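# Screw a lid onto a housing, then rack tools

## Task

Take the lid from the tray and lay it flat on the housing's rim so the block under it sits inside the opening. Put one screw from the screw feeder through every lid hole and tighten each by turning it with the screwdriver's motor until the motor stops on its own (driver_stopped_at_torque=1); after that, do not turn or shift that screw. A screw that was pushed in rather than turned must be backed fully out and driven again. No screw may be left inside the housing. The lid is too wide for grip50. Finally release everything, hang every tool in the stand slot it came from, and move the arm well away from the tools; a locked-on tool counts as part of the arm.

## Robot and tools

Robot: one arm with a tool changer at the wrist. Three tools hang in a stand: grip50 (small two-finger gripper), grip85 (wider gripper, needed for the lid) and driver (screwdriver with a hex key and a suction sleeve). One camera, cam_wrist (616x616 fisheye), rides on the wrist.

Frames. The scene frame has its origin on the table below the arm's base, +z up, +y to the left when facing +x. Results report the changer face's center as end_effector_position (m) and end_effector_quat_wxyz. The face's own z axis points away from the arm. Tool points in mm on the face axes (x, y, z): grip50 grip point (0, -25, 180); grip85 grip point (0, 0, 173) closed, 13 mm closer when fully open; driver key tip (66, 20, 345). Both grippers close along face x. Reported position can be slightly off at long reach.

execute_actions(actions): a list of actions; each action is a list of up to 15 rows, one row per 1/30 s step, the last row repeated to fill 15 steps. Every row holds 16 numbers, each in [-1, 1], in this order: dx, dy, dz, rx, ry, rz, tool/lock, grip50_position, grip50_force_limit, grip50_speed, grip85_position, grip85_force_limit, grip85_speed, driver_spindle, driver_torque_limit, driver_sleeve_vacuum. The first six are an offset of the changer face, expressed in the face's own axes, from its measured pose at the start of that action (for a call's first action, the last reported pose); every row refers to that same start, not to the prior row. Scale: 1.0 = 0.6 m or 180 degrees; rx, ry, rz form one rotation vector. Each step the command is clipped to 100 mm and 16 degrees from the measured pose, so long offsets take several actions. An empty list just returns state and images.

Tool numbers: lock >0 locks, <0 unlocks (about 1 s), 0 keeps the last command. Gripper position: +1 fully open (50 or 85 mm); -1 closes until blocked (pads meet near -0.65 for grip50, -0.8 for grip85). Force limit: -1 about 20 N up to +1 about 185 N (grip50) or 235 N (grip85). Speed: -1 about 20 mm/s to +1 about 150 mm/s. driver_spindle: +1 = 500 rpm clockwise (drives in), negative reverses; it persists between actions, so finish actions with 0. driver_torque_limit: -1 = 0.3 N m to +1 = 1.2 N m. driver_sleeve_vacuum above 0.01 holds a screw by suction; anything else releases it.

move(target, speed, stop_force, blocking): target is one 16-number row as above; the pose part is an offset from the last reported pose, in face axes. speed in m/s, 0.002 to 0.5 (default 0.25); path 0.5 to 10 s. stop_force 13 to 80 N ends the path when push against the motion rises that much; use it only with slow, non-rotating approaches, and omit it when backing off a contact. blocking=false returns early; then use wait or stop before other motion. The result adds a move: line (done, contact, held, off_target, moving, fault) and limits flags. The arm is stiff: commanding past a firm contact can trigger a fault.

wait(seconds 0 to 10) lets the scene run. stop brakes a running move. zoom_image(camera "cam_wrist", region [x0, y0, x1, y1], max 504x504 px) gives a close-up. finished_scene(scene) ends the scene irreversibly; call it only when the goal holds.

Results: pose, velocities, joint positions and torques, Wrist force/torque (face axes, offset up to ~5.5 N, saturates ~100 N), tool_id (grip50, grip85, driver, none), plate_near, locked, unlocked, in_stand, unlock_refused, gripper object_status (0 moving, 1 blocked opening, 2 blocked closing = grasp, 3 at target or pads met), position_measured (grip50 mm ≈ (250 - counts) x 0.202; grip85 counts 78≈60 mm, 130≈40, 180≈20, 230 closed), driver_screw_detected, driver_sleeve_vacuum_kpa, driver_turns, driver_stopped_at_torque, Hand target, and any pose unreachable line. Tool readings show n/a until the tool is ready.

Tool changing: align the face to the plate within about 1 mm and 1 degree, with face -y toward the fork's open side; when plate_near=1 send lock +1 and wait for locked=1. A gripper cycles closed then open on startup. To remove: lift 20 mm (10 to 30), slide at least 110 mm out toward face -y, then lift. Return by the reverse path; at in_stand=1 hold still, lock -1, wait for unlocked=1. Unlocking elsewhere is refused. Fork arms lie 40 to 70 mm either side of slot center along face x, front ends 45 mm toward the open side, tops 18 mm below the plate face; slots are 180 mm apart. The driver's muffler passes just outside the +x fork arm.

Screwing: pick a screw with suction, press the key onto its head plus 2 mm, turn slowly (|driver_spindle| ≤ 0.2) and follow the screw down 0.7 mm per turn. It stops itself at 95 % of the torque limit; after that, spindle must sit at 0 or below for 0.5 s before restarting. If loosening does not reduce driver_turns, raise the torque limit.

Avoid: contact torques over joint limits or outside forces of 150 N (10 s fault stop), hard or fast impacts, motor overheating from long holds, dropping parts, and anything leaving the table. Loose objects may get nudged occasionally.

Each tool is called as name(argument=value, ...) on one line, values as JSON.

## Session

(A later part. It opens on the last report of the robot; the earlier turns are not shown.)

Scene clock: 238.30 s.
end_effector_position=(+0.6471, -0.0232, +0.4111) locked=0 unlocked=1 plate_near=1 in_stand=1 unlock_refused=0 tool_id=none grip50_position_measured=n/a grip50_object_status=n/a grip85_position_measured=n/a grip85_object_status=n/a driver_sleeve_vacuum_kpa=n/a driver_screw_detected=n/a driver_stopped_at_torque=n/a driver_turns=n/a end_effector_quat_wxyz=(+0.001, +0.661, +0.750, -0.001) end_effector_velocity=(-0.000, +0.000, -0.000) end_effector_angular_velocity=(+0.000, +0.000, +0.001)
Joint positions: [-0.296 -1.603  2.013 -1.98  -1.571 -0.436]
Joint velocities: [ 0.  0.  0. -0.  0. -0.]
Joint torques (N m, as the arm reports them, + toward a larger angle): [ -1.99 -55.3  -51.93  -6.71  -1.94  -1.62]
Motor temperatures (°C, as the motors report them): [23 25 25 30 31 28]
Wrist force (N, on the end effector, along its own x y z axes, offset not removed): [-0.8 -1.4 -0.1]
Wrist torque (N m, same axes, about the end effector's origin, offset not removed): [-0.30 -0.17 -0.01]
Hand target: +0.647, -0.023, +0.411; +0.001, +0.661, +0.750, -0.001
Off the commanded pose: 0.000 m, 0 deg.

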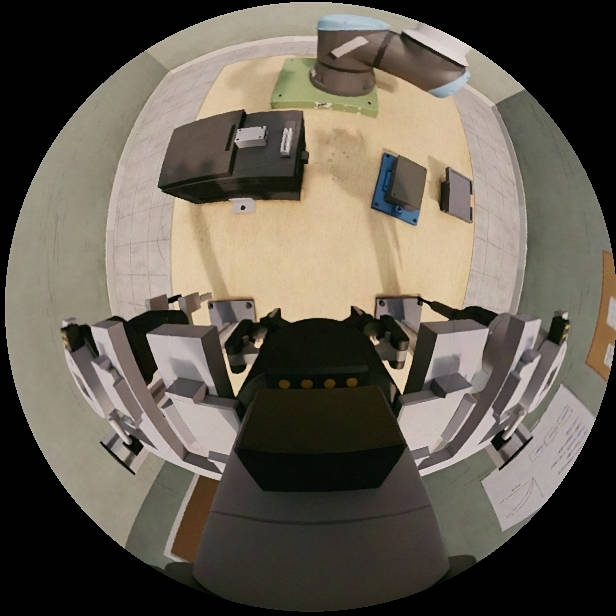

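Take a reference view 30 mm up, then compare at the driver slot.

move(target=[0,0,-0.05,0,0,0,0,0,0,0,0,0,0,0,0,0], speed=0.05)

zoom_image(camera="cam_wrist", region=[220,290,420,400])

move(target=[0.3,0,-0.001,0,0,0,0,0,0,0,0,0,0,0,0,0])

zoom_image(camera="cam_wrist", region=[220,290,420,400])

Scene clock: 248.37 s.
end_effector_position=(+0.6471, -0.0231, +0.4409) locked=0 unlocked=1 plate_near=0 in_stand=0 unlock_refused=0 tool_id=none grip50_position_measured=n/a grip50_object_status=n/a grip85_position_measured=n/a grip85_object_status=n/a driver_sleeve_vacuum_kpa=n/a driver_screw_detected=n/a driver_stopped_at_torque=n/a driver_turns=n/a end_effector_quat_wxyz=(+0.001, +0.661, +0.750, -0.001) end_effector_velocity=(+0.000, -0.000, +0.002) end_effector_angular_velocity=(+0.000, +0.000, +0.000)
Joint positions: [-0.296 -1.623  1.976 -1.923 -1.571 -0.436]
Joint velocities: [-0.    -0.001 -0.003  0.004  0.    -0.   ]
Joint torques (N m, as the arm reports them, + toward a larger angle): [ -1.39 -61.54 -51.56  -2.36  -1.93  -1.45]
Motor temperatures (°C, as the motors report them): [23 25 25 30 31 28]
Wrist force (N, on the end effector, along its own x y z axes, offset not removed): [-0.7 -0.8 -0.2]
Wrist torque (N m, same axes, about the end effector's origin, offset not removed): [-0.30 -0.14 0.18]
Hand target: +0.647, -0.023, +0.441; +0.001, +0.661, +0.750, -0.001
Off the commanded pose: 0.000 m, 0 deg.
move: done

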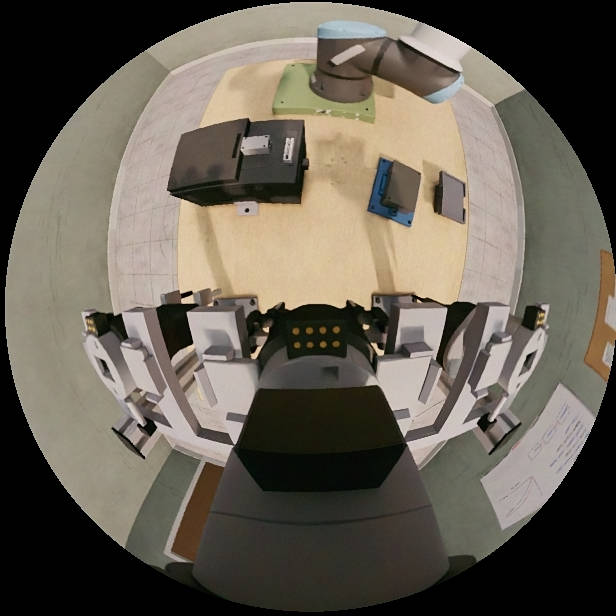

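Region (220, 290, 420, 400) of cam_wrist's 616x616 image, scaled by 2.520, with more detail than that image has; it fills the top 277 rows of this view, and the rest is white.

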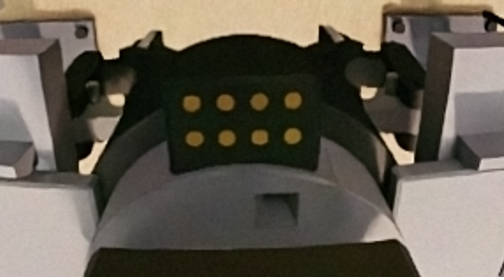

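Scene clock: 249.67 s.
end_effector_position=(+0.6242, +0.1553, +0.4409) locked=0 unlocked=1 plate_near=0 in_stand=0 unlock_refused=0 tool_id=none grip50_position_measured=n/a grip50_object_status=n/a grip85_position_measured=n/a grip85_object_status=n/a driver_sleeve_vacuum_kpa=n/a driver_screw_detected=n/a driver_stopped_at_torque=n/a driver_turns=n/a end_effector_quat_wxyz=(+0.001, +0.661, +0.750, -0.001) end_effector_velocity=(+0.000, +0.002, +0.000) end_effector_angular_velocity=(-0.001, -0.000, -0.001)
Joint positions: [-0.018 -1.632  1.982 -1.921 -1.571 -0.158]
Joint velocities: [ 0.003  0.001 -0.001 -0.    -0.001  0.004]
Joint torques (N m, as the arm reports them, + toward a larger angle): [ 16.61 -34.98 -52.83  -8.27  -2.58   1.3 ]
Motor temperatures (°C, as the motors report them): [23 25 25 30 31 28]
Wrist force (N, on the end effector, along its own x y z axes, offset not removed): [-0.3 -3.2 -0.2]
Wrist torque (N m, same axes, about the end effector's origin, offset not removed): [-0.48 -0.12 0.19]
Hand target: +0.624, +0.156, +0.441; +0.001, +0.661, +0.750, -0.001
Off the commanded pose: 0.000 m, 0 deg.
move: done

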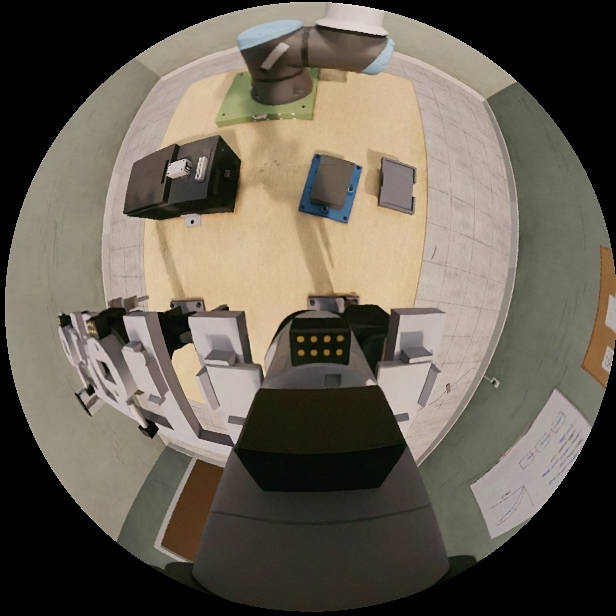

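Region (220, 290, 420, 400) of cam_wrist's 616x616 image, scaled by 2.520, with more detail than that image has; it fills the top 277 rows of this view, and the rest is white.

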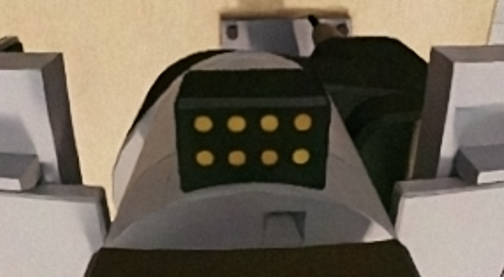

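move(target=[0.002,0.0057,0,0,0,0.003,0,0,0,0,0,0,0,0,0,0], speed=0.02)

zoom_image(camera="cam_wrist", region=[220,290,420,400])

move(target=[0,0,0.06,0,0,0,0,0,0,0,0,0,0,0,0,0], speed=0.008, stop_force=20)

Scene clock: 258.23 s.
end_effector_position=(+0.6274, +0.1569, +0.4409) locked=0 unlocked=1 plate_near=0 in_stand=0 unlock_refused=0 tool_id=none grip50_position_measured=n/a grip50_object_status=n/a grip85_position_measured=n/a grip85_object_status=n/a driver_sleeve_vacuum_kpa=n/a driver_screw_detected=n/a driver_stopped_at_torque=n/a driver_turns=n/a end_effector_quat_wxyz=(+0.001, +0.665, +0.747, -0.001) end_effector_velocity=(+0.001, +0.001, +0.000) end_effector_angular_velocity=(+0.001, -0.000, -0.004)
Joint positions: [-0.015 -1.626  1.977 -1.921 -1.571 -0.147]
Joint velocities: [ 0.001  0.002 -0.002 -0.     0.001  0.004]
Joint torques (N m, as the arm reports them, + toward a larger angle): [ 17.74 -32.5  -52.95  -7.94  -1.24   2.01]
Motor temperatures (°C, as the motors report them): [23 25 25 30 31 28]
Wrist force (N, on the end effector, along its own x y z axes, offset not removed): [-3.3 -3.5 -0.4]
Wrist torque (N m, same axes, about the end effector's origin, offset not removed): [-0.38 0.12 0.06]
Hand target: +0.627, +0.157, +0.441; +0.001, +0.665, +0.747, -0.001
Off the commanded pose: 0.000 m, 0 deg.
move: done

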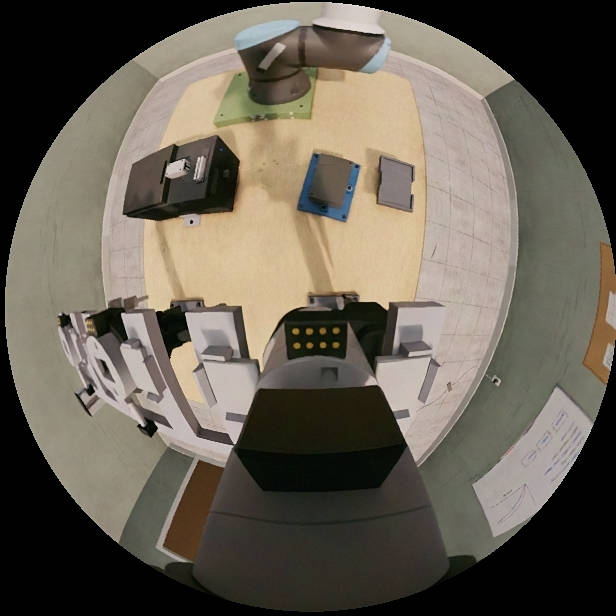

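Region (220, 290, 420, 400) of cam_wrist's 616x616 image, scaled by 2.520, with more detail than that image has; it fills the top 277 rows of this view, and the rest is white.

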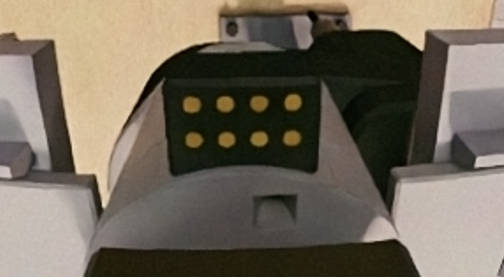

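Scene clock: 262.50 s.
end_effector_position=(+0.6275, +0.1568, +0.4100) locked=0 unlocked=1 plate_near=1 in_stand=1 unlock_refused=0 tool_id=none grip50_position_measured=n/a grip50_object_status=n/a grip85_position_measured=n/a grip85_object_status=n/a driver_sleeve_vacuum_kpa=n/a driver_screw_detected=n/a driver_stopped_at_torque=n/a driver_turns=n/a end_effector_quat_wxyz=(+0.001, +0.665, +0.747, -0.001) end_effector_velocity=(-0.001, -0.000, +0.001) end_effector_angular_velocity=(-0.000, +0.004, -0.000)
Joint positions: [-0.015 -1.605  2.016 -1.981 -1.571 -0.147]
Joint velocities: [ 0.    -0.    -0.002  0.006 -0.     0.   ]
Joint torques (N m, as the arm reports them, + toward a larger angle): [ -7.86 -36.15 -30.15   2.55  -0.96  -1.14]
Motor temperatures (°C, as the motors report them): [23 25 25 30 31 28]
Wrist force (N, on the end effector, along its own x y z axes, offset not removed): [-0.2 2.6 -41.0]
Wrist torque (N m, same axes, about the end effector's origin, offset not removed): [-0.03 1.14 0.26]
Hand target: +0.627, +0.157, +0.410; +0.001, +0.665, +0.747, -0.001
Off the commanded pose: 0.005 m, 0 deg.
move: contact

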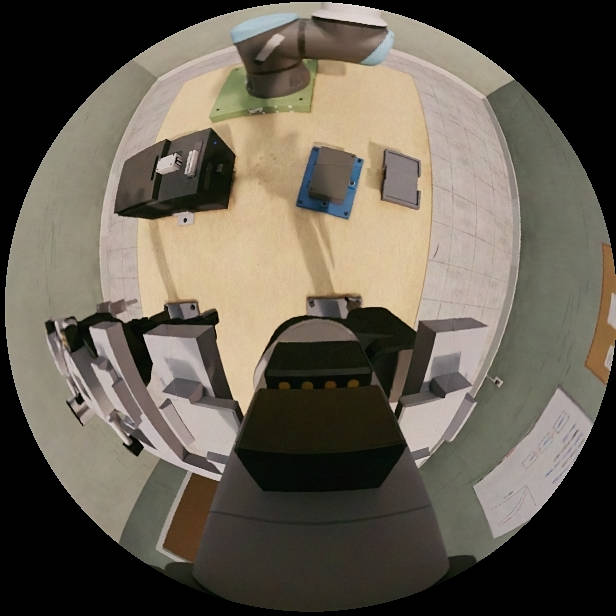

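execute_actions(actions=[[[0,0,-0.0004,0,0,0,1,0,0,0,0,0,0,0,0,0]],[[0,0,0,0,0,0,1,0,0,0,0,0,0,0,0,0]],[[0,0,0,0,0,0,1,0,0,0,0,0,0,0,0,0]]])

move(target=[0,0,-0.033,0,0,0,0,0,0,0,0,0,0,0,0,0], speed=0.05)

move(target=[0,-0.22,0,0,0,0,0,0,0,0,0,0,0,0,0,0], speed=0.15)

move(target=[-0.2,-0.1,-0.2,0,0,0,0,0,0,0,0,0,0,0,0,0])

move(target=[-0.285,-0.17,0,0,0,0,0,0,0,0,0,0,0,0,0,0])

zoom_image(camera="cam_wrist", region=[300,250,390,340])

Scene clock: 277.07 s.
end_effector_position=(+0.6275, +0.1568, +0.4104) locked=1 unlocked=0 plate_near=1 in_stand=1 unlock_refused=0 tool_id=driver grip50_position_measured=n/a grip50_object_status=n/a grip85_position_measured=n/a grip85_object_status=n/a driver_sleeve_vacuum_kpa=n/a driver_screw_detected=n/a driver_stopped_at_torque=n/a driver_turns=n/a end_effector_quat_wxyz=(+0.002, +0.665, +0.747, -0.001) end_effector_velocity=(+0.000, +0.000, +0.000) end_effector_angular_velocity=(-0.001, -0.000, +0.000)
Joint positions: [-0.015 -1.605  2.015 -1.981 -1.571 -0.147]
Joint velocities: [ 0.    -0.    -0.001  0.    -0.001  0.   ]
Joint torques (N m, as the arm reports them, + toward a larger angle): [ -6.43 -50.89 -41.14  -5.46  -0.54  -1.59]
Motor temperatures (°C, as the motors report them): [23 25 25 30 31 28]
Wrist force (N, on the end effector, along its own x y z axes, offset not removed): [1.1 1.1 -39.2]
Wrist torque (N m, same axes, about the end effector's origin, offset not removed): [-0.07 2.34 0.46]
Hand target: +0.628, +0.157, +0.410; +0.002, +0.665, +0.747, -0.001
Off the commanded pose: 0.000 m, 0 deg.

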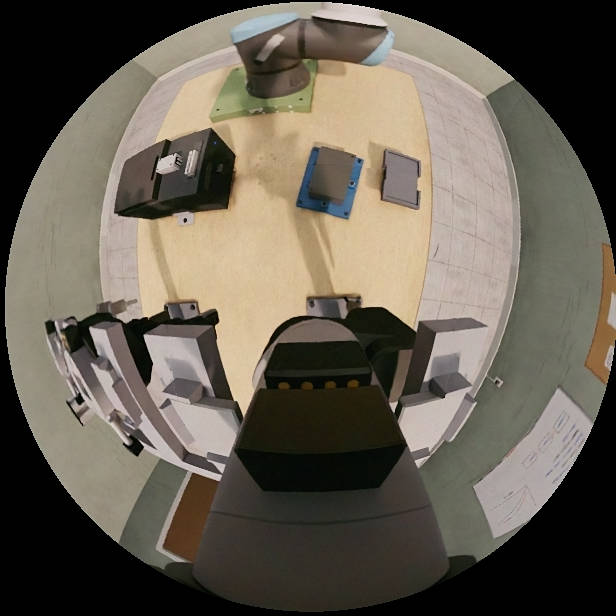

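Scene clock: 277.90 s.
end_effector_position=(+0.6275, +0.1569, +0.4300) locked=1 unlocked=0 plate_near=1 in_stand=0 unlock_refused=0 tool_id=driver grip50_position_measured=n/a grip50_object_status=n/a grip85_position_measured=n/a grip85_object_status=n/a driver_sleeve_vacuum_kpa=0 driver_screw_detected=0 driver_stopped_at_torque=0 driver_turns=0.00 end_effector_quat_wxyz=(+0.002, +0.665, +0.747, -0.001) end_effector_velocity=(+0.000, +0.000, +0.002) end_effector_angular_velocity=(+0.000, +0.000, -0.000)
Joint positions: [-0.015 -1.619  1.991 -1.943 -1.571 -0.147]
Joint velocities: [ 0.    -0.001 -0.002  0.003  0.     0.   ]
Joint torques (N m, as the arm reports them, + toward a larger angle): [ -7.41 -75.09 -68.42  -6.1   -0.42  -0.97]
Motor temperatures (°C, as the motors report them): [23 25 25 30 31 28]
Wrist force (N, on the end effector, along its own x y z axes, offset not removed): [0.4 -0.9 -3.0]
Wrist torque (N m, same axes, about the end effector's origin, offset not removed): [-0.18 -0.12 0.12]
Hand target: +0.627, +0.157, +0.430; +0.002, +0.665, +0.747, -0.001
Off the commanded pose: 0.000 m, 0 deg.
move: done

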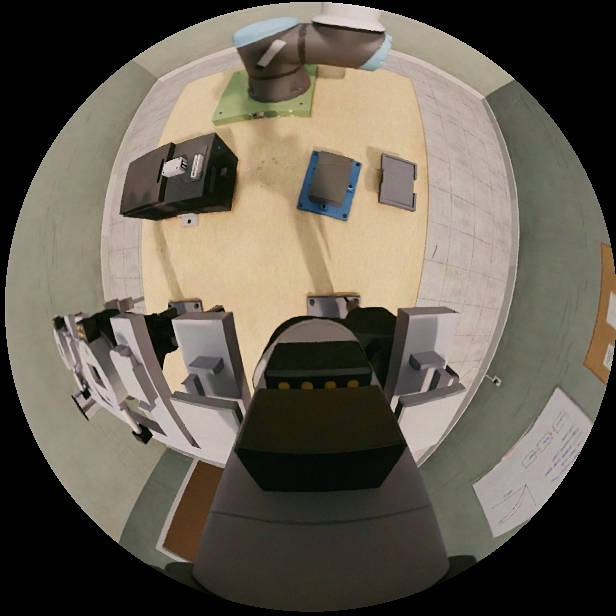

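Scene clock: 279.30 s.
end_effector_position=(+0.4966, +0.1413, +0.4299) locked=1 unlocked=0 plate_near=1 in_stand=0 unlock_refused=0 tool_id=driver grip50_position_measured=n/a grip50_object_status=n/a grip85_position_measured=n/a grip85_object_status=n/a driver_sleeve_vacuum_kpa=0 driver_screw_detected=0 driver_stopped_at_torque=0 driver_turns=0.00 end_effector_quat_wxyz=(+0.002, +0.665, +0.747, -0.001) end_effector_velocity=(-0.002, -0.000, +0.000) end_effector_angular_velocity=(+0.000, +0.000, -0.000)
Joint positions: [-0.055 -1.861  2.187 -1.897 -1.571 -0.186]
Joint velocities: [-0.001 -0.005  0.003  0.003 -0.    -0.001]
Joint torques (N m, as the arm reports them, + toward a larger angle): [-16.61 -49.41 -54.29  -5.23   3.21  -1.67]
Motor temperatures (°C, as the motors report them): [23 25 25 30 31 28]
Wrist force (N, on the end effector, along its own x y z axes, offset not removed): [-2.8 -0.1 -0.6]
Wrist torque (N m, same axes, about the end effector's origin, offset not removed): [-0.14 0.14 0.26]
Hand target: +0.496, +0.141, +0.430; +0.001, +0.665, +0.747, -0.001
Off the commanded pose: 0.000 m, 0 deg.
move: done

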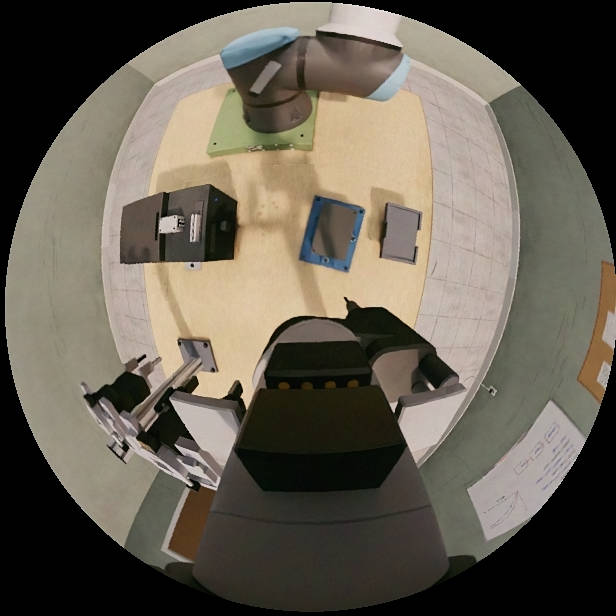

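Scene clock: 280.63 s.
end_effector_position=(+0.4511, +0.0154, +0.5502) locked=1 unlocked=0 plate_near=1 in_stand=0 unlock_refused=0 tool_id=driver grip50_position_measured=n/a grip50_object_status=n/a grip85_position_measured=n/a grip85_object_status=n/a driver_sleeve_vacuum_kpa=0 driver_screw_detected=0 driver_stopped_at_torque=0 driver_turns=0.00 end_effector_quat_wxyz=(+0.001, +0.665, +0.747, -0.001) end_effector_velocity=(-0.000, -0.001, +0.001) end_effector_angular_velocity=(-0.000, -0.000, +0.001)
Joint positions: [-0.351 -2.035  2.076 -1.613 -1.571 -0.482]
Joint velocities: [-0.003 -0.001 -0.002  0.002 -0.    -0.004]
Joint torques (N m, as the arm reports them, + toward a larger angle): [-17.05 -32.53 -71.78  -5.     2.77  -1.83]
Motor temperatures (°C, as the motors report them): [23 25 25 30 31 28]
Wrist force (N, on the end effector, along its own x y z axes, offset not removed): [-0.4 -1.6 -2.2]
Wrist torque (N m, same axes, about the end effector's origin, offset not removed): [-0.23 -0.11 0.15]
Hand target: +0.451, +0.015, +0.550; +0.001, +0.665, +0.747, -0.001
Off the commanded pose: 0.000 m, 0 deg.
move: done

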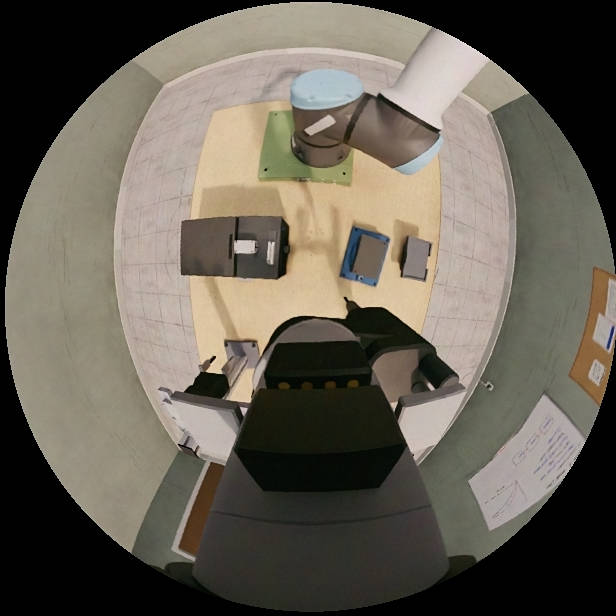

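Scene clock: 282.03 s.
end_effector_position=(+0.3699, -0.1664, +0.5507) locked=1 unlocked=0 plate_near=1 in_stand=0 unlock_refused=0 tool_id=driver grip50_position_measured=n/a grip50_object_status=n/a grip85_position_measured=n/a grip85_object_status=n/a driver_sleeve_vacuum_kpa=0 driver_screw_detected=0 driver_stopped_at_torque=0 driver_turns=0.00 end_effector_quat_wxyz=(+0.001, +0.665, +0.747, -0.001) end_effector_velocity=(-0.001, -0.001, -0.000) end_effector_angular_velocity=(+0.002, -0.001, +0.001)
Joint positions: [-0.855 -2.128  2.121 -1.564 -1.57  -0.986]
Joint velocities: [-0.005 -0.     0.     0.001  0.002 -0.006]
Joint torques (N m, as the arm reports them, + toward a larger angle): [-18.46 -21.32 -63.24  -5.22   2.73  -1.83]
Motor temperatures (°C, as the motors report them): [23 25 25 30 31 28]
Wrist force (N, on the end effector, along its own x y z axes, offset not removed): [-1.3 -0.6 1.5]
Wrist torque (N m, same axes, about the end effector's origin, offset not removed): [-0.22 -0.08 0.15]
Hand target: +0.370, -0.167, +0.551; +0.001, +0.665, +0.747, -0.001
Off the commanded pose: 0.000 m, 0 deg.
move: done

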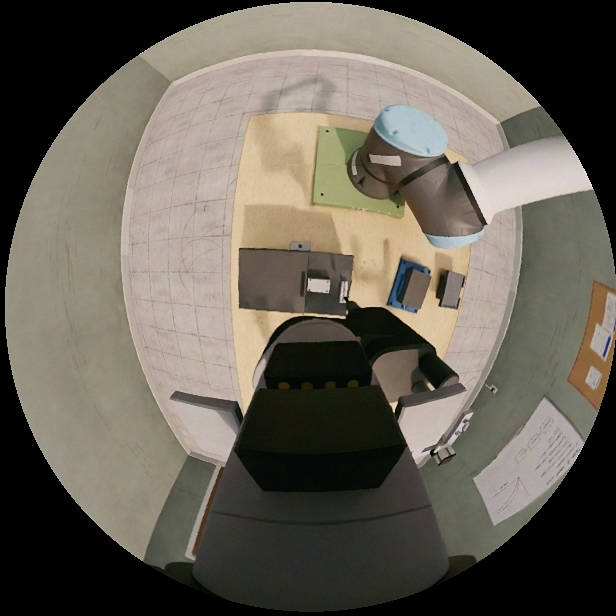

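Region (300, 250, 390, 340) of cam_wrist's 616x616 image, scaled by 5.600, with more detail than that image has.

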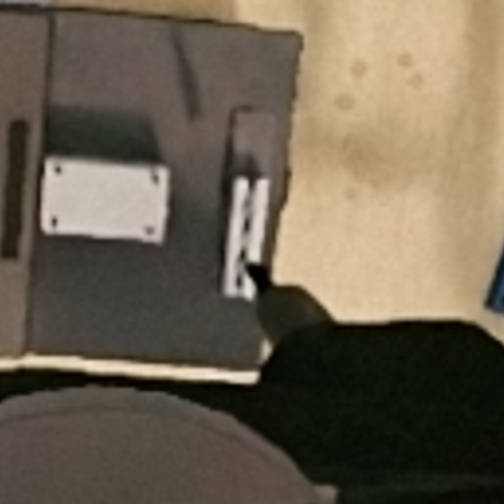

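move(target=[0.008,0,0.05,0,0,0,0,0,0,0,0,0,0,0,0,0], speed=0.03, stop_force=13)

zoom_image(camera="cam_wrist", region=[325,275,365,315])

Scene clock: 293.00 s.
end_effector_position=(+0.3694, -0.1617, +0.5209) locked=1 unlocked=0 plate_near=1 in_stand=0 unlock_refused=0 tool_id=driver grip50_position_measured=n/a grip50_object_status=n/a grip85_position_measured=n/a grip85_object_status=n/a driver_sleeve_vacuum_kpa=0 driver_screw_detected=0 driver_stopped_at_torque=0 driver_turns=0.00 end_effector_quat_wxyz=(+0.001, +0.665, +0.747, -0.001) end_effector_velocity=(+0.000, +0.000, -0.002) end_effector_angular_velocity=(-0.000, -0.001, +0.000)
Joint positions: [-0.847 -2.132  2.175 -1.613 -1.57  -0.978]
Joint velocities: [ 0.001 -0.     0.003 -0.004  0.001  0.   ]
Joint torques (N m, as the arm reports them, + toward a larger angle): [ 17.66 -24.66 -55.4  -11.26  -1.65   1.8 ]
Motor temperatures (°C, as the motors report them): [23 25 25 30 31 28]
Wrist force (N, on the end effector, along its own x y z axes, offset not removed): [-0.8 -3.4 2.0]
Wrist torque (N m, same axes, about the end effector's origin, offset not removed): [-0.33 0.03 0.09]
Hand target: +0.369, -0.162, +0.521; +0.001, +0.665, +0.747, -0.001
Off the commanded pose: 0.000 m, 0 deg.
move: done

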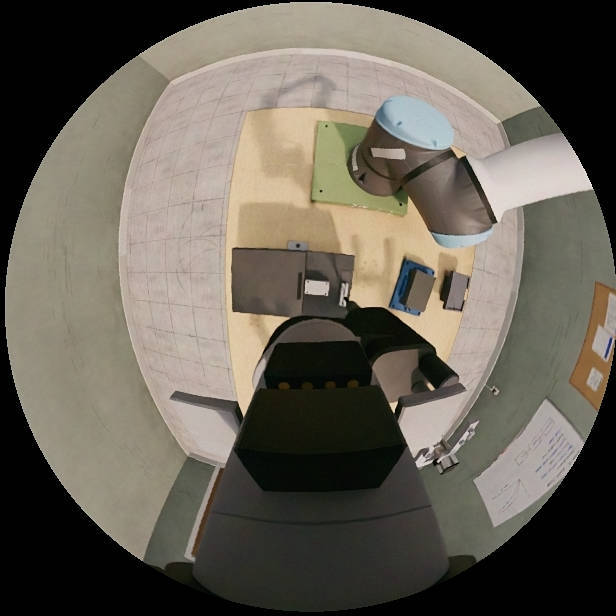

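Region (325, 275, 365, 315) of cam_wrist's 616x616 image, scaled by 12.600, with more detail than that image has.

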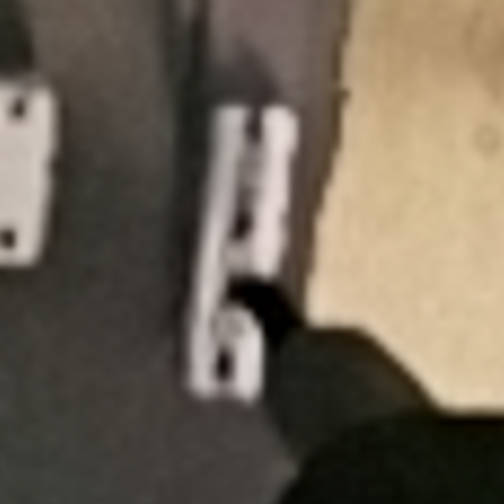

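move(target=[0.004,0,0.02,0,0,0,0,0,0,0,0,0,0,0,0,0], speed=0.01, stop_force=13)

zoom_image(camera="cam_wrist", region=[325,275,365,315])

move(target=[0,0,0.04,0,0,0,0,0,0,0,0,0,0,0,0,1], speed=0.004, stop_force=13)

zoom_image(camera="cam_wrist", region=[325,275,365,315])

Scene clock: 302.07 s.
end_effector_position=(+0.3691, -0.1594, +0.5090) locked=1 unlocked=0 plate_near=1 in_stand=0 unlock_refused=0 tool_id=driver grip50_position_measured=n/a grip50_object_status=n/a grip85_position_measured=n/a grip85_object_status=n/a driver_sleeve_vacuum_kpa=0 driver_screw_detected=0 driver_stopped_at_torque=0 driver_turns=0.00 end_effector_quat_wxyz=(+0.001, +0.665, +0.747, -0.001) end_effector_velocity=(+0.000, +0.000, -0.002) end_effector_angular_velocity=(-0.001, -0.000, +0.002)
Joint positions: [-0.844 -2.133  2.196 -1.633 -1.57  -0.975]
Joint velocities: [ 0.001 -0.     0.003 -0.003 -0.    -0.001]
Joint torques (N m, as the arm reports them, + toward a larger angle): [ 20.12 -20.62 -52.33  -9.68   2.62   1.55]
Motor temperatures (°C, as the motors report them): [23 25 25 30 31 28]
Wrist force (N, on the end effector, along its own x y z axes, offset not removed): [2.1 -2.4 -6.4]
Wrist torque (N m, same axes, about the end effector's origin, offset not removed): [-0.50 -0.16 -0.01]
Hand target: +0.369, -0.159, +0.509; +0.001, +0.665, +0.747, -0.001
Off the commanded pose: 0.000 m, 0 deg.
move: done

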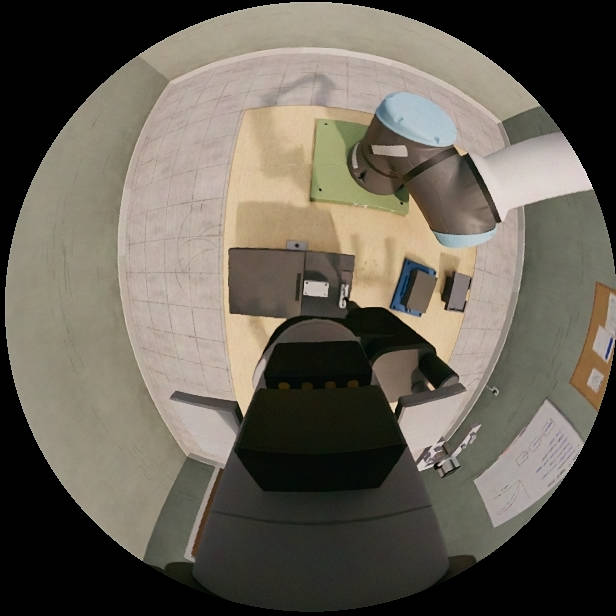

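Region (325, 275, 365, 315) of cam_wrist's 616x616 image, scaled by 12.600, with more detail than that image has.

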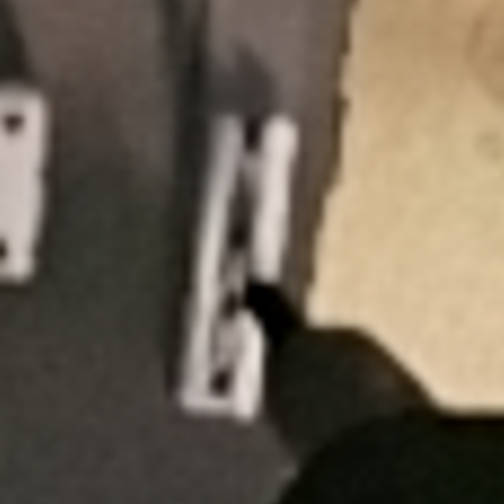

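Scene clock: 305.27 s.
end_effector_position=(+0.3692, -0.1595, +0.4977) locked=1 unlocked=0 plate_near=1 in_stand=0 unlock_refused=0 tool_id=driver grip50_position_measured=n/a grip50_object_status=n/a grip85_position_measured=n/a grip85_object_status=n/a driver_sleeve_vacuum_kpa=14 driver_screw_detected=0 driver_stopped_at_torque=0 driver_turns=0.00 end_effector_quat_wxyz=(+0.001, +0.665, +0.747, -0.001) end_effector_velocity=(+0.000, +0.000, +0.001) end_effector_angular_velocity=(+0.001, +0.000, +0.000)
Joint positions: [-0.844 -2.132  2.215 -1.654 -1.57  -0.975]
Joint velocities: [ 0.001 -0.    -0.002  0.003  0.     0.   ]
Joint torques (N m, as the arm reports them, + toward a larger angle): [ 15.77  -0.59 -55.74  -3.69  -0.05   0.98]
Motor temperatures (°C, as the motors report them): [23 25 25 30 31 28]
Wrist force (N, on the end effector, along its own x y z axes, offset not removed): [-1.4 -2.3 -24.9]
Wrist torque (N m, same axes, about the end effector's origin, offset not removed): [-0.84 1.94 0.07]
Hand target: +0.369, -0.159, +0.498; +0.001, +0.665, +0.747, -0.001
Off the commanded pose: 0.013 m, 0 deg.
move: contact

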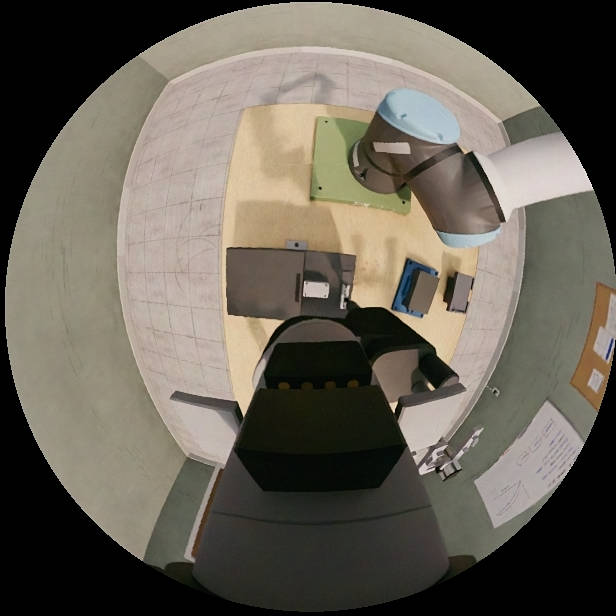

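Region (325, 275, 365, 315) of cam_wrist's 616x616 image, scaled by 12.600, with more detail than that image has.

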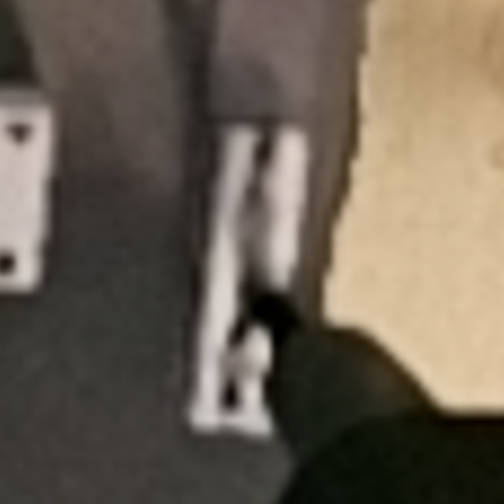

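move(target=[0,0,-0.032,0,0,0,0,0,0,0,0,0,0,0,0,1], speed=0.03)

move(target=[-0.0067,-0.0075,0,0,0,0,0,0,0,0,0,0,0,0,0,1], speed=0.03)

zoom_image(camera="cam_wrist", region=[325,275,365,315])

move(target=[0,0,0.013,0,0,0,0,0,0,0,0,0,0,0.1,0,1], speed=0.004, stop_force=13)

execute_actions(actions=[[[0,0,0,0,0,0,0,0,0,0,0,0,0,0,0,1]]])

zoom_image(camera="cam_wrist", region=[325,275,365,315])

Scene clock: 317.77 s.
end_effector_position=(+0.3692, -0.1594, +0.5168) locked=1 unlocked=0 plate_near=1 in_stand=0 unlock_refused=0 tool_id=driver grip50_position_measured=n/a grip50_object_status=n/a grip85_position_measured=n/a grip85_object_status=n/a driver_sleeve_vacuum_kpa=14 driver_screw_detected=0 driver_stopped_at_torque=0 driver_turns=0.00 end_effector_quat_wxyz=(+0.001, +0.665, +0.747, -0.001) end_effector_velocity=(-0.000, -0.001, +0.002) end_effector_angular_velocity=(-0.001, -0.000, -0.001)
Joint positions: [-0.844 -2.134  2.183 -1.62  -1.57  -0.975]
Joint velocities: [-0.001  0.    -0.004  0.003 -0.     0.   ]
Joint torques (N m, as the arm reports them, + toward a larger angle): [  9.64 -22.31 -70.87  -5.2    0.07  -0.03]
Motor temperatures (°C, as the motors report them): [23 25 25 30 31 28]
Wrist force (N, on the end effector, along its own x y z axes, offset not removed): [1.4 0.4 0.4]
Wrist torque (N m, same axes, about the end effector's origin, offset not removed): [-0.12 -0.40 0.14]
Hand target: +0.369, -0.159, +0.517; +0.001, +0.665, +0.747, -0.001
Off the commanded pose: 0.000 m, 0 deg.
move: done

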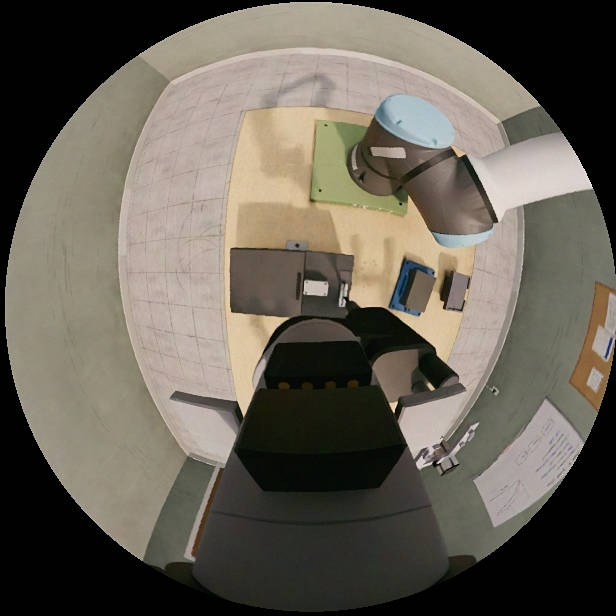

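Scene clock: 318.47 s.
end_effector_position=(+0.3653, -0.1638, +0.5168) locked=1 unlocked=0 plate_near=1 in_stand=0 unlock_refused=0 tool_id=driver grip50_position_measured=n/a grip50_object_status=n/a grip85_position_measured=n/a grip85_object_status=n/a driver_sleeve_vacuum_kpa=14 driver_screw_detected=0 driver_stopped_at_torque=0 driver_turns=0.00 end_effector_quat_wxyz=(+0.001, +0.665, +0.747, -0.001) end_effector_velocity=(-0.001, -0.002, -0.000) end_effector_angular_velocity=(+0.000, +0.000, -0.000)
Joint positions: [-0.86  -2.138  2.185 -1.617 -1.57  -0.991]
Joint velocities: [-0.006 -0.001  0.001  0.001 -0.    -0.006]
Joint torques (N m, as the arm reports them, + toward a larger angle): [-16.54 -22.22 -54.47  -4.74  -0.33  -1.48]
Motor temperatures (°C, as the motors report them): [23 25 25 30 31 28]
Wrist force (N, on the end effector, along its own x y z axes, offset not removed): [-0.7 -4.9 1.1]
Wrist torque (N m, same axes, about the end effector's origin, offset not removed): [-0.43 -0.01 0.12]
Hand target: +0.365, -0.164, +0.517; +0.001, +0.665, +0.747, -0.001
Off the commanded pose: 0.000 m, 0 deg.
move: done

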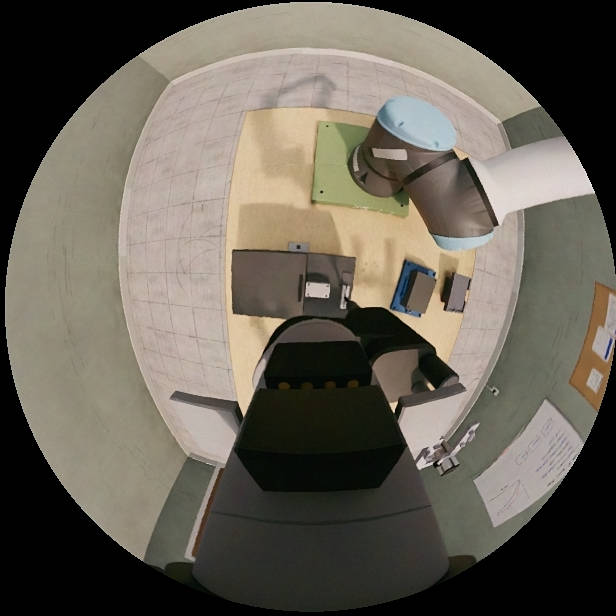

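Region (325, 275, 365, 315) of cam_wrist's 616x616 image, scaled by 12.600, with more detail than that image has.

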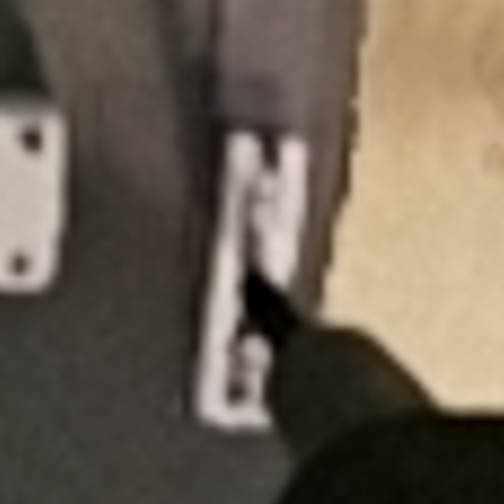

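Scene clock: 320.63 s.
end_effector_position=(+0.3653, -0.1638, +0.5090) locked=1 unlocked=0 plate_near=1 in_stand=0 unlock_refused=0 tool_id=driver grip50_position_measured=n/a grip50_object_status=n/a grip85_position_measured=n/a grip85_object_status=n/a driver_sleeve_vacuum_kpa=14 driver_screw_detected=0 driver_stopped_at_torque=0 driver_turns=1.80 end_effector_quat_wxyz=(+0.001, +0.665, +0.747, -0.001) end_effector_velocity=(-0.000, +0.000, -0.001) end_effector_angular_velocity=(-0.000, +0.001, +0.000)
Joint positions: [-0.86  -2.137  2.198 -1.631 -1.57  -0.991]
Joint velocities: [ 0.     0.     0.002 -0.002 -0.001  0.   ]
Joint torques (N m, as the arm reports them, + toward a larger angle): [ 18.99   4.46 -51.45 -10.    -0.28   1.69]
Motor temperatures (°C, as the motors report them): [23 25 25 30 31 28]
Wrist force (N, on the end effector, along its own x y z axes, offset not removed): [-0.4 -3.3 -6.5]
Wrist torque (N m, same axes, about the end effector's origin, offset not removed): [-0.54 0.21 0.15]
Hand target: +0.365, -0.164, +0.509; +0.001, +0.665, +0.747, -0.001
Off the commanded pose: 0.000 m, 0 deg.
move: done

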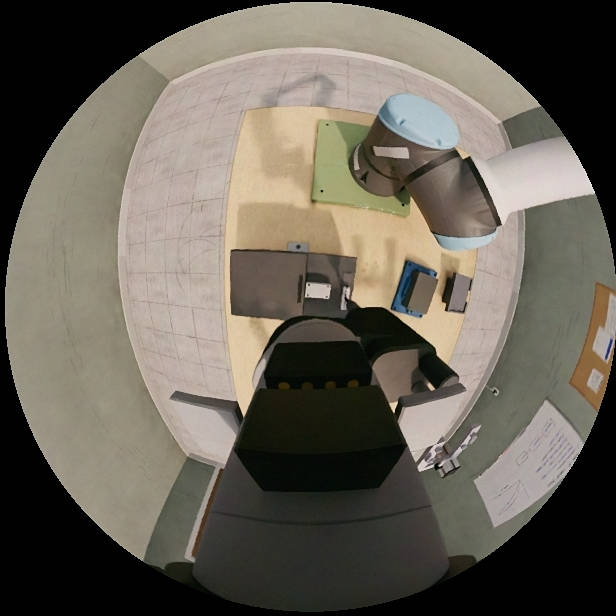

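Scene clock: 321.13 s.
end_effector_position=(+0.3653, -0.1638, +0.5090) locked=1 unlocked=0 plate_near=1 in_stand=0 unlock_refused=0 tool_id=driver grip50_position_measured=n/a grip50_object_status=n/a grip85_position_measured=n/a grip85_object_status=n/a driver_sleeve_vacuum_kpa=14 driver_screw_detected=0 driver_stopped_at_torque=0 driver_turns=1.80 end_effector_quat_wxyz=(+0.001, +0.665, +0.747, -0.001) end_effector_velocity=(+0.000, -0.000, -0.000) end_effector_angular_velocity=(+0.000, +0.000, -0.000)
Joint positions: [-0.86  -2.137  2.198 -1.631 -1.57  -0.991]
Joint velocities: [ 0.  0. -0.  0.  0.  0.]
Joint torques (N m, as the arm reports them, + toward a larger angle): [ 16.36   2.75 -58.41  -8.47  -0.57   1.72]
Motor temperatures (°C, as the motors report them): [23 25 25 30 31 28]
Wrist force (N, on the end effector, along its own x y z axes, offset not removed): [-0.7 -4.3 -6.5]
Wrist torque (N m, same axes, about the end effector's origin, offset not removed): [-0.54 0.24 0.07]
Hand target: +0.365, -0.164, +0.509; +0.001, +0.665, +0.747, -0.001
Off the commanded pose: 0.000 m, 0 deg.

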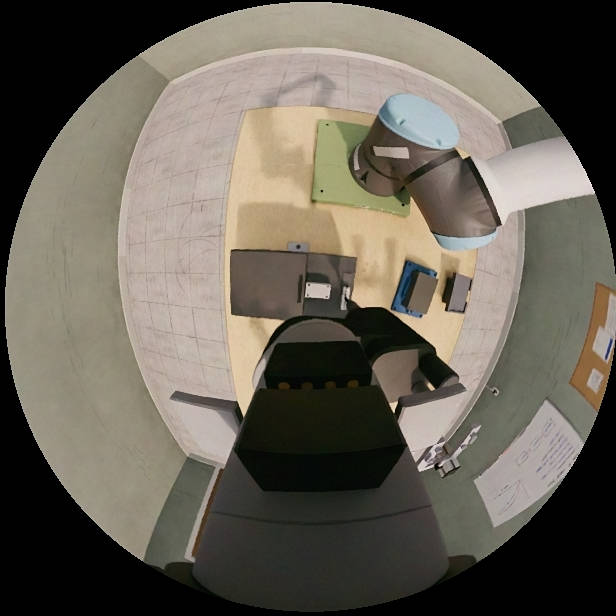

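Region (325, 275, 365, 315) of cam_wrist's 616x616 image, scaled by 12.600, with more detail than that image has.

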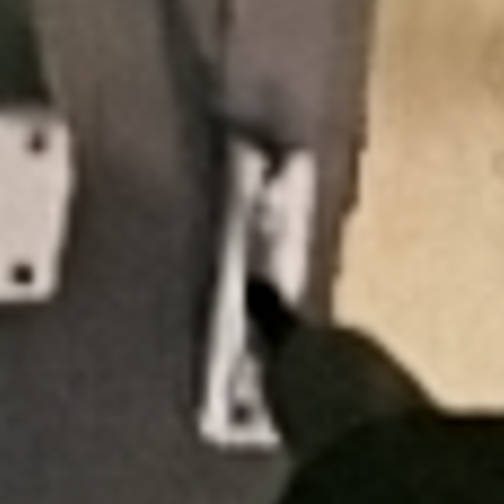

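move(target=[0,0,0.006,0,0,0,0,0,0,0,0,0,0,0.1,0,1], speed=0.003, stop_force=13)

execute_actions(actions=[[[0,0,0,0,0,0,0,0,0,0,0,0,0,0,0,1]]])

Scene clock: 334.60 s.
end_effector_position=(+0.3653, -0.1638, +0.5055) locked=1 unlocked=0 plate_near=1 in_stand=0 unlock_refused=0 tool_id=driver grip50_position_measured=n/a grip50_object_status=n/a grip85_position_measured=n/a grip85_object_status=n/a driver_sleeve_vacuum_kpa=14 driver_screw_detected=0 driver_stopped_at_torque=0 driver_turns=2.98 end_effector_quat_wxyz=(+0.001, +0.665, +0.747, -0.001) end_effector_velocity=(+0.000, +0.000, -0.000) end_effector_angular_velocity=(+0.001, -0.001, +0.001)
Joint positions: [-0.86  -2.137  2.204 -1.638 -1.57  -0.991]
Joint velocities: [ 0.     0.     0.001 -0.001  0.001 -0.   ]
Joint torques (N m, as the arm reports them, + toward a larger angle): [ 17.3    4.26 -51.6  -10.21  -0.12   1.77]
Motor temperatures (°C, as the motors report them): [23 25 25 30 31 28]
Wrist force (N, on the end effector, along its own x y z axes, offset not removed): [-2.3 -3.2 -10.7]
Wrist torque (N m, same axes, about the end effector's origin, offset not removed): [-0.60 0.48 0.14]
Hand target: +0.365, -0.164, +0.505; +0.001, +0.665, +0.747, -0.001
Off the commanded pose: 0.000 m, 0 deg.
move: done

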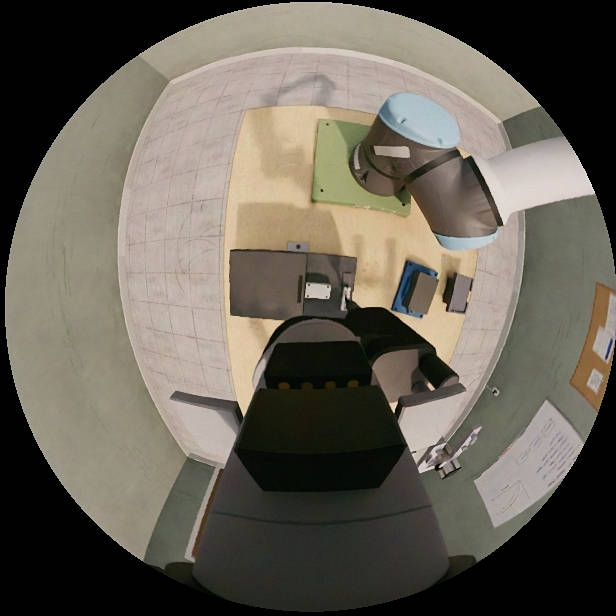

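Scene clock: 335.10 s.
end_effector_position=(+0.3653, -0.1638, +0.5055) locked=1 unlocked=0 plate_near=1 in_stand=0 unlock_refused=0 tool_id=driver grip50_position_measured=n/a grip50_object_status=n/a grip85_position_measured=n/a grip85_object_status=n/a driver_sleeve_vacuum_kpa=14 driver_screw_detected=0 driver_stopped_at_torque=0 driver_turns=2.98 end_effector_quat_wxyz=(+0.001, +0.665, +0.747, -0.001) end_effector_velocity=(-0.000, -0.000, -0.000) end_effector_angular_velocity=(+0.001, -0.000, +0.001)
Joint positions: [-0.86  -2.137  2.204 -1.638 -1.57  -0.991]
Joint velocities: [-0.001 -0.     0.     0.     0.    -0.001]
Joint torques (N m, as the arm reports them, + toward a larger angle): [ 16.96   1.62 -56.41  -8.97  -0.12   1.34]
Motor temperatures (°C, as the motors report them): [23 25 25 30 31 28]
Wrist force (N, on the end effector, along its own x y z axes, offset not removed): [-2.1 -1.8 -11.5]
Wrist torque (N m, same axes, about the end effector's origin, offset not removed): [-0.42 0.49 0.10]
Hand target: +0.365, -0.164, +0.505; +0.001, +0.665, +0.747, -0.001
Off the commanded pose: 0.000 m, 0 deg.

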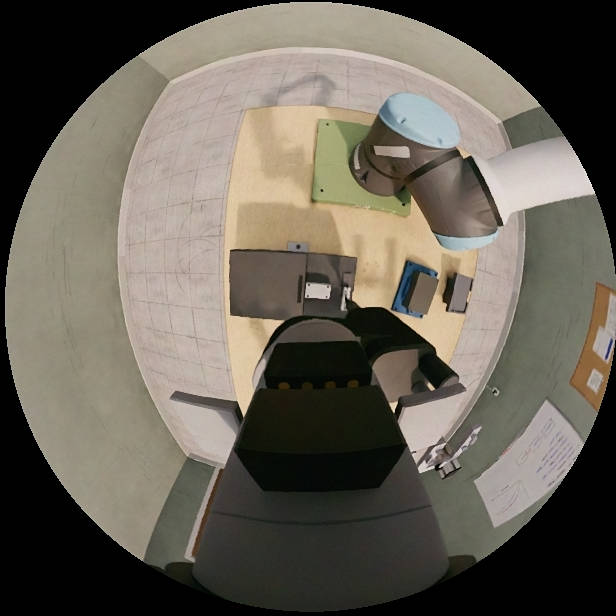

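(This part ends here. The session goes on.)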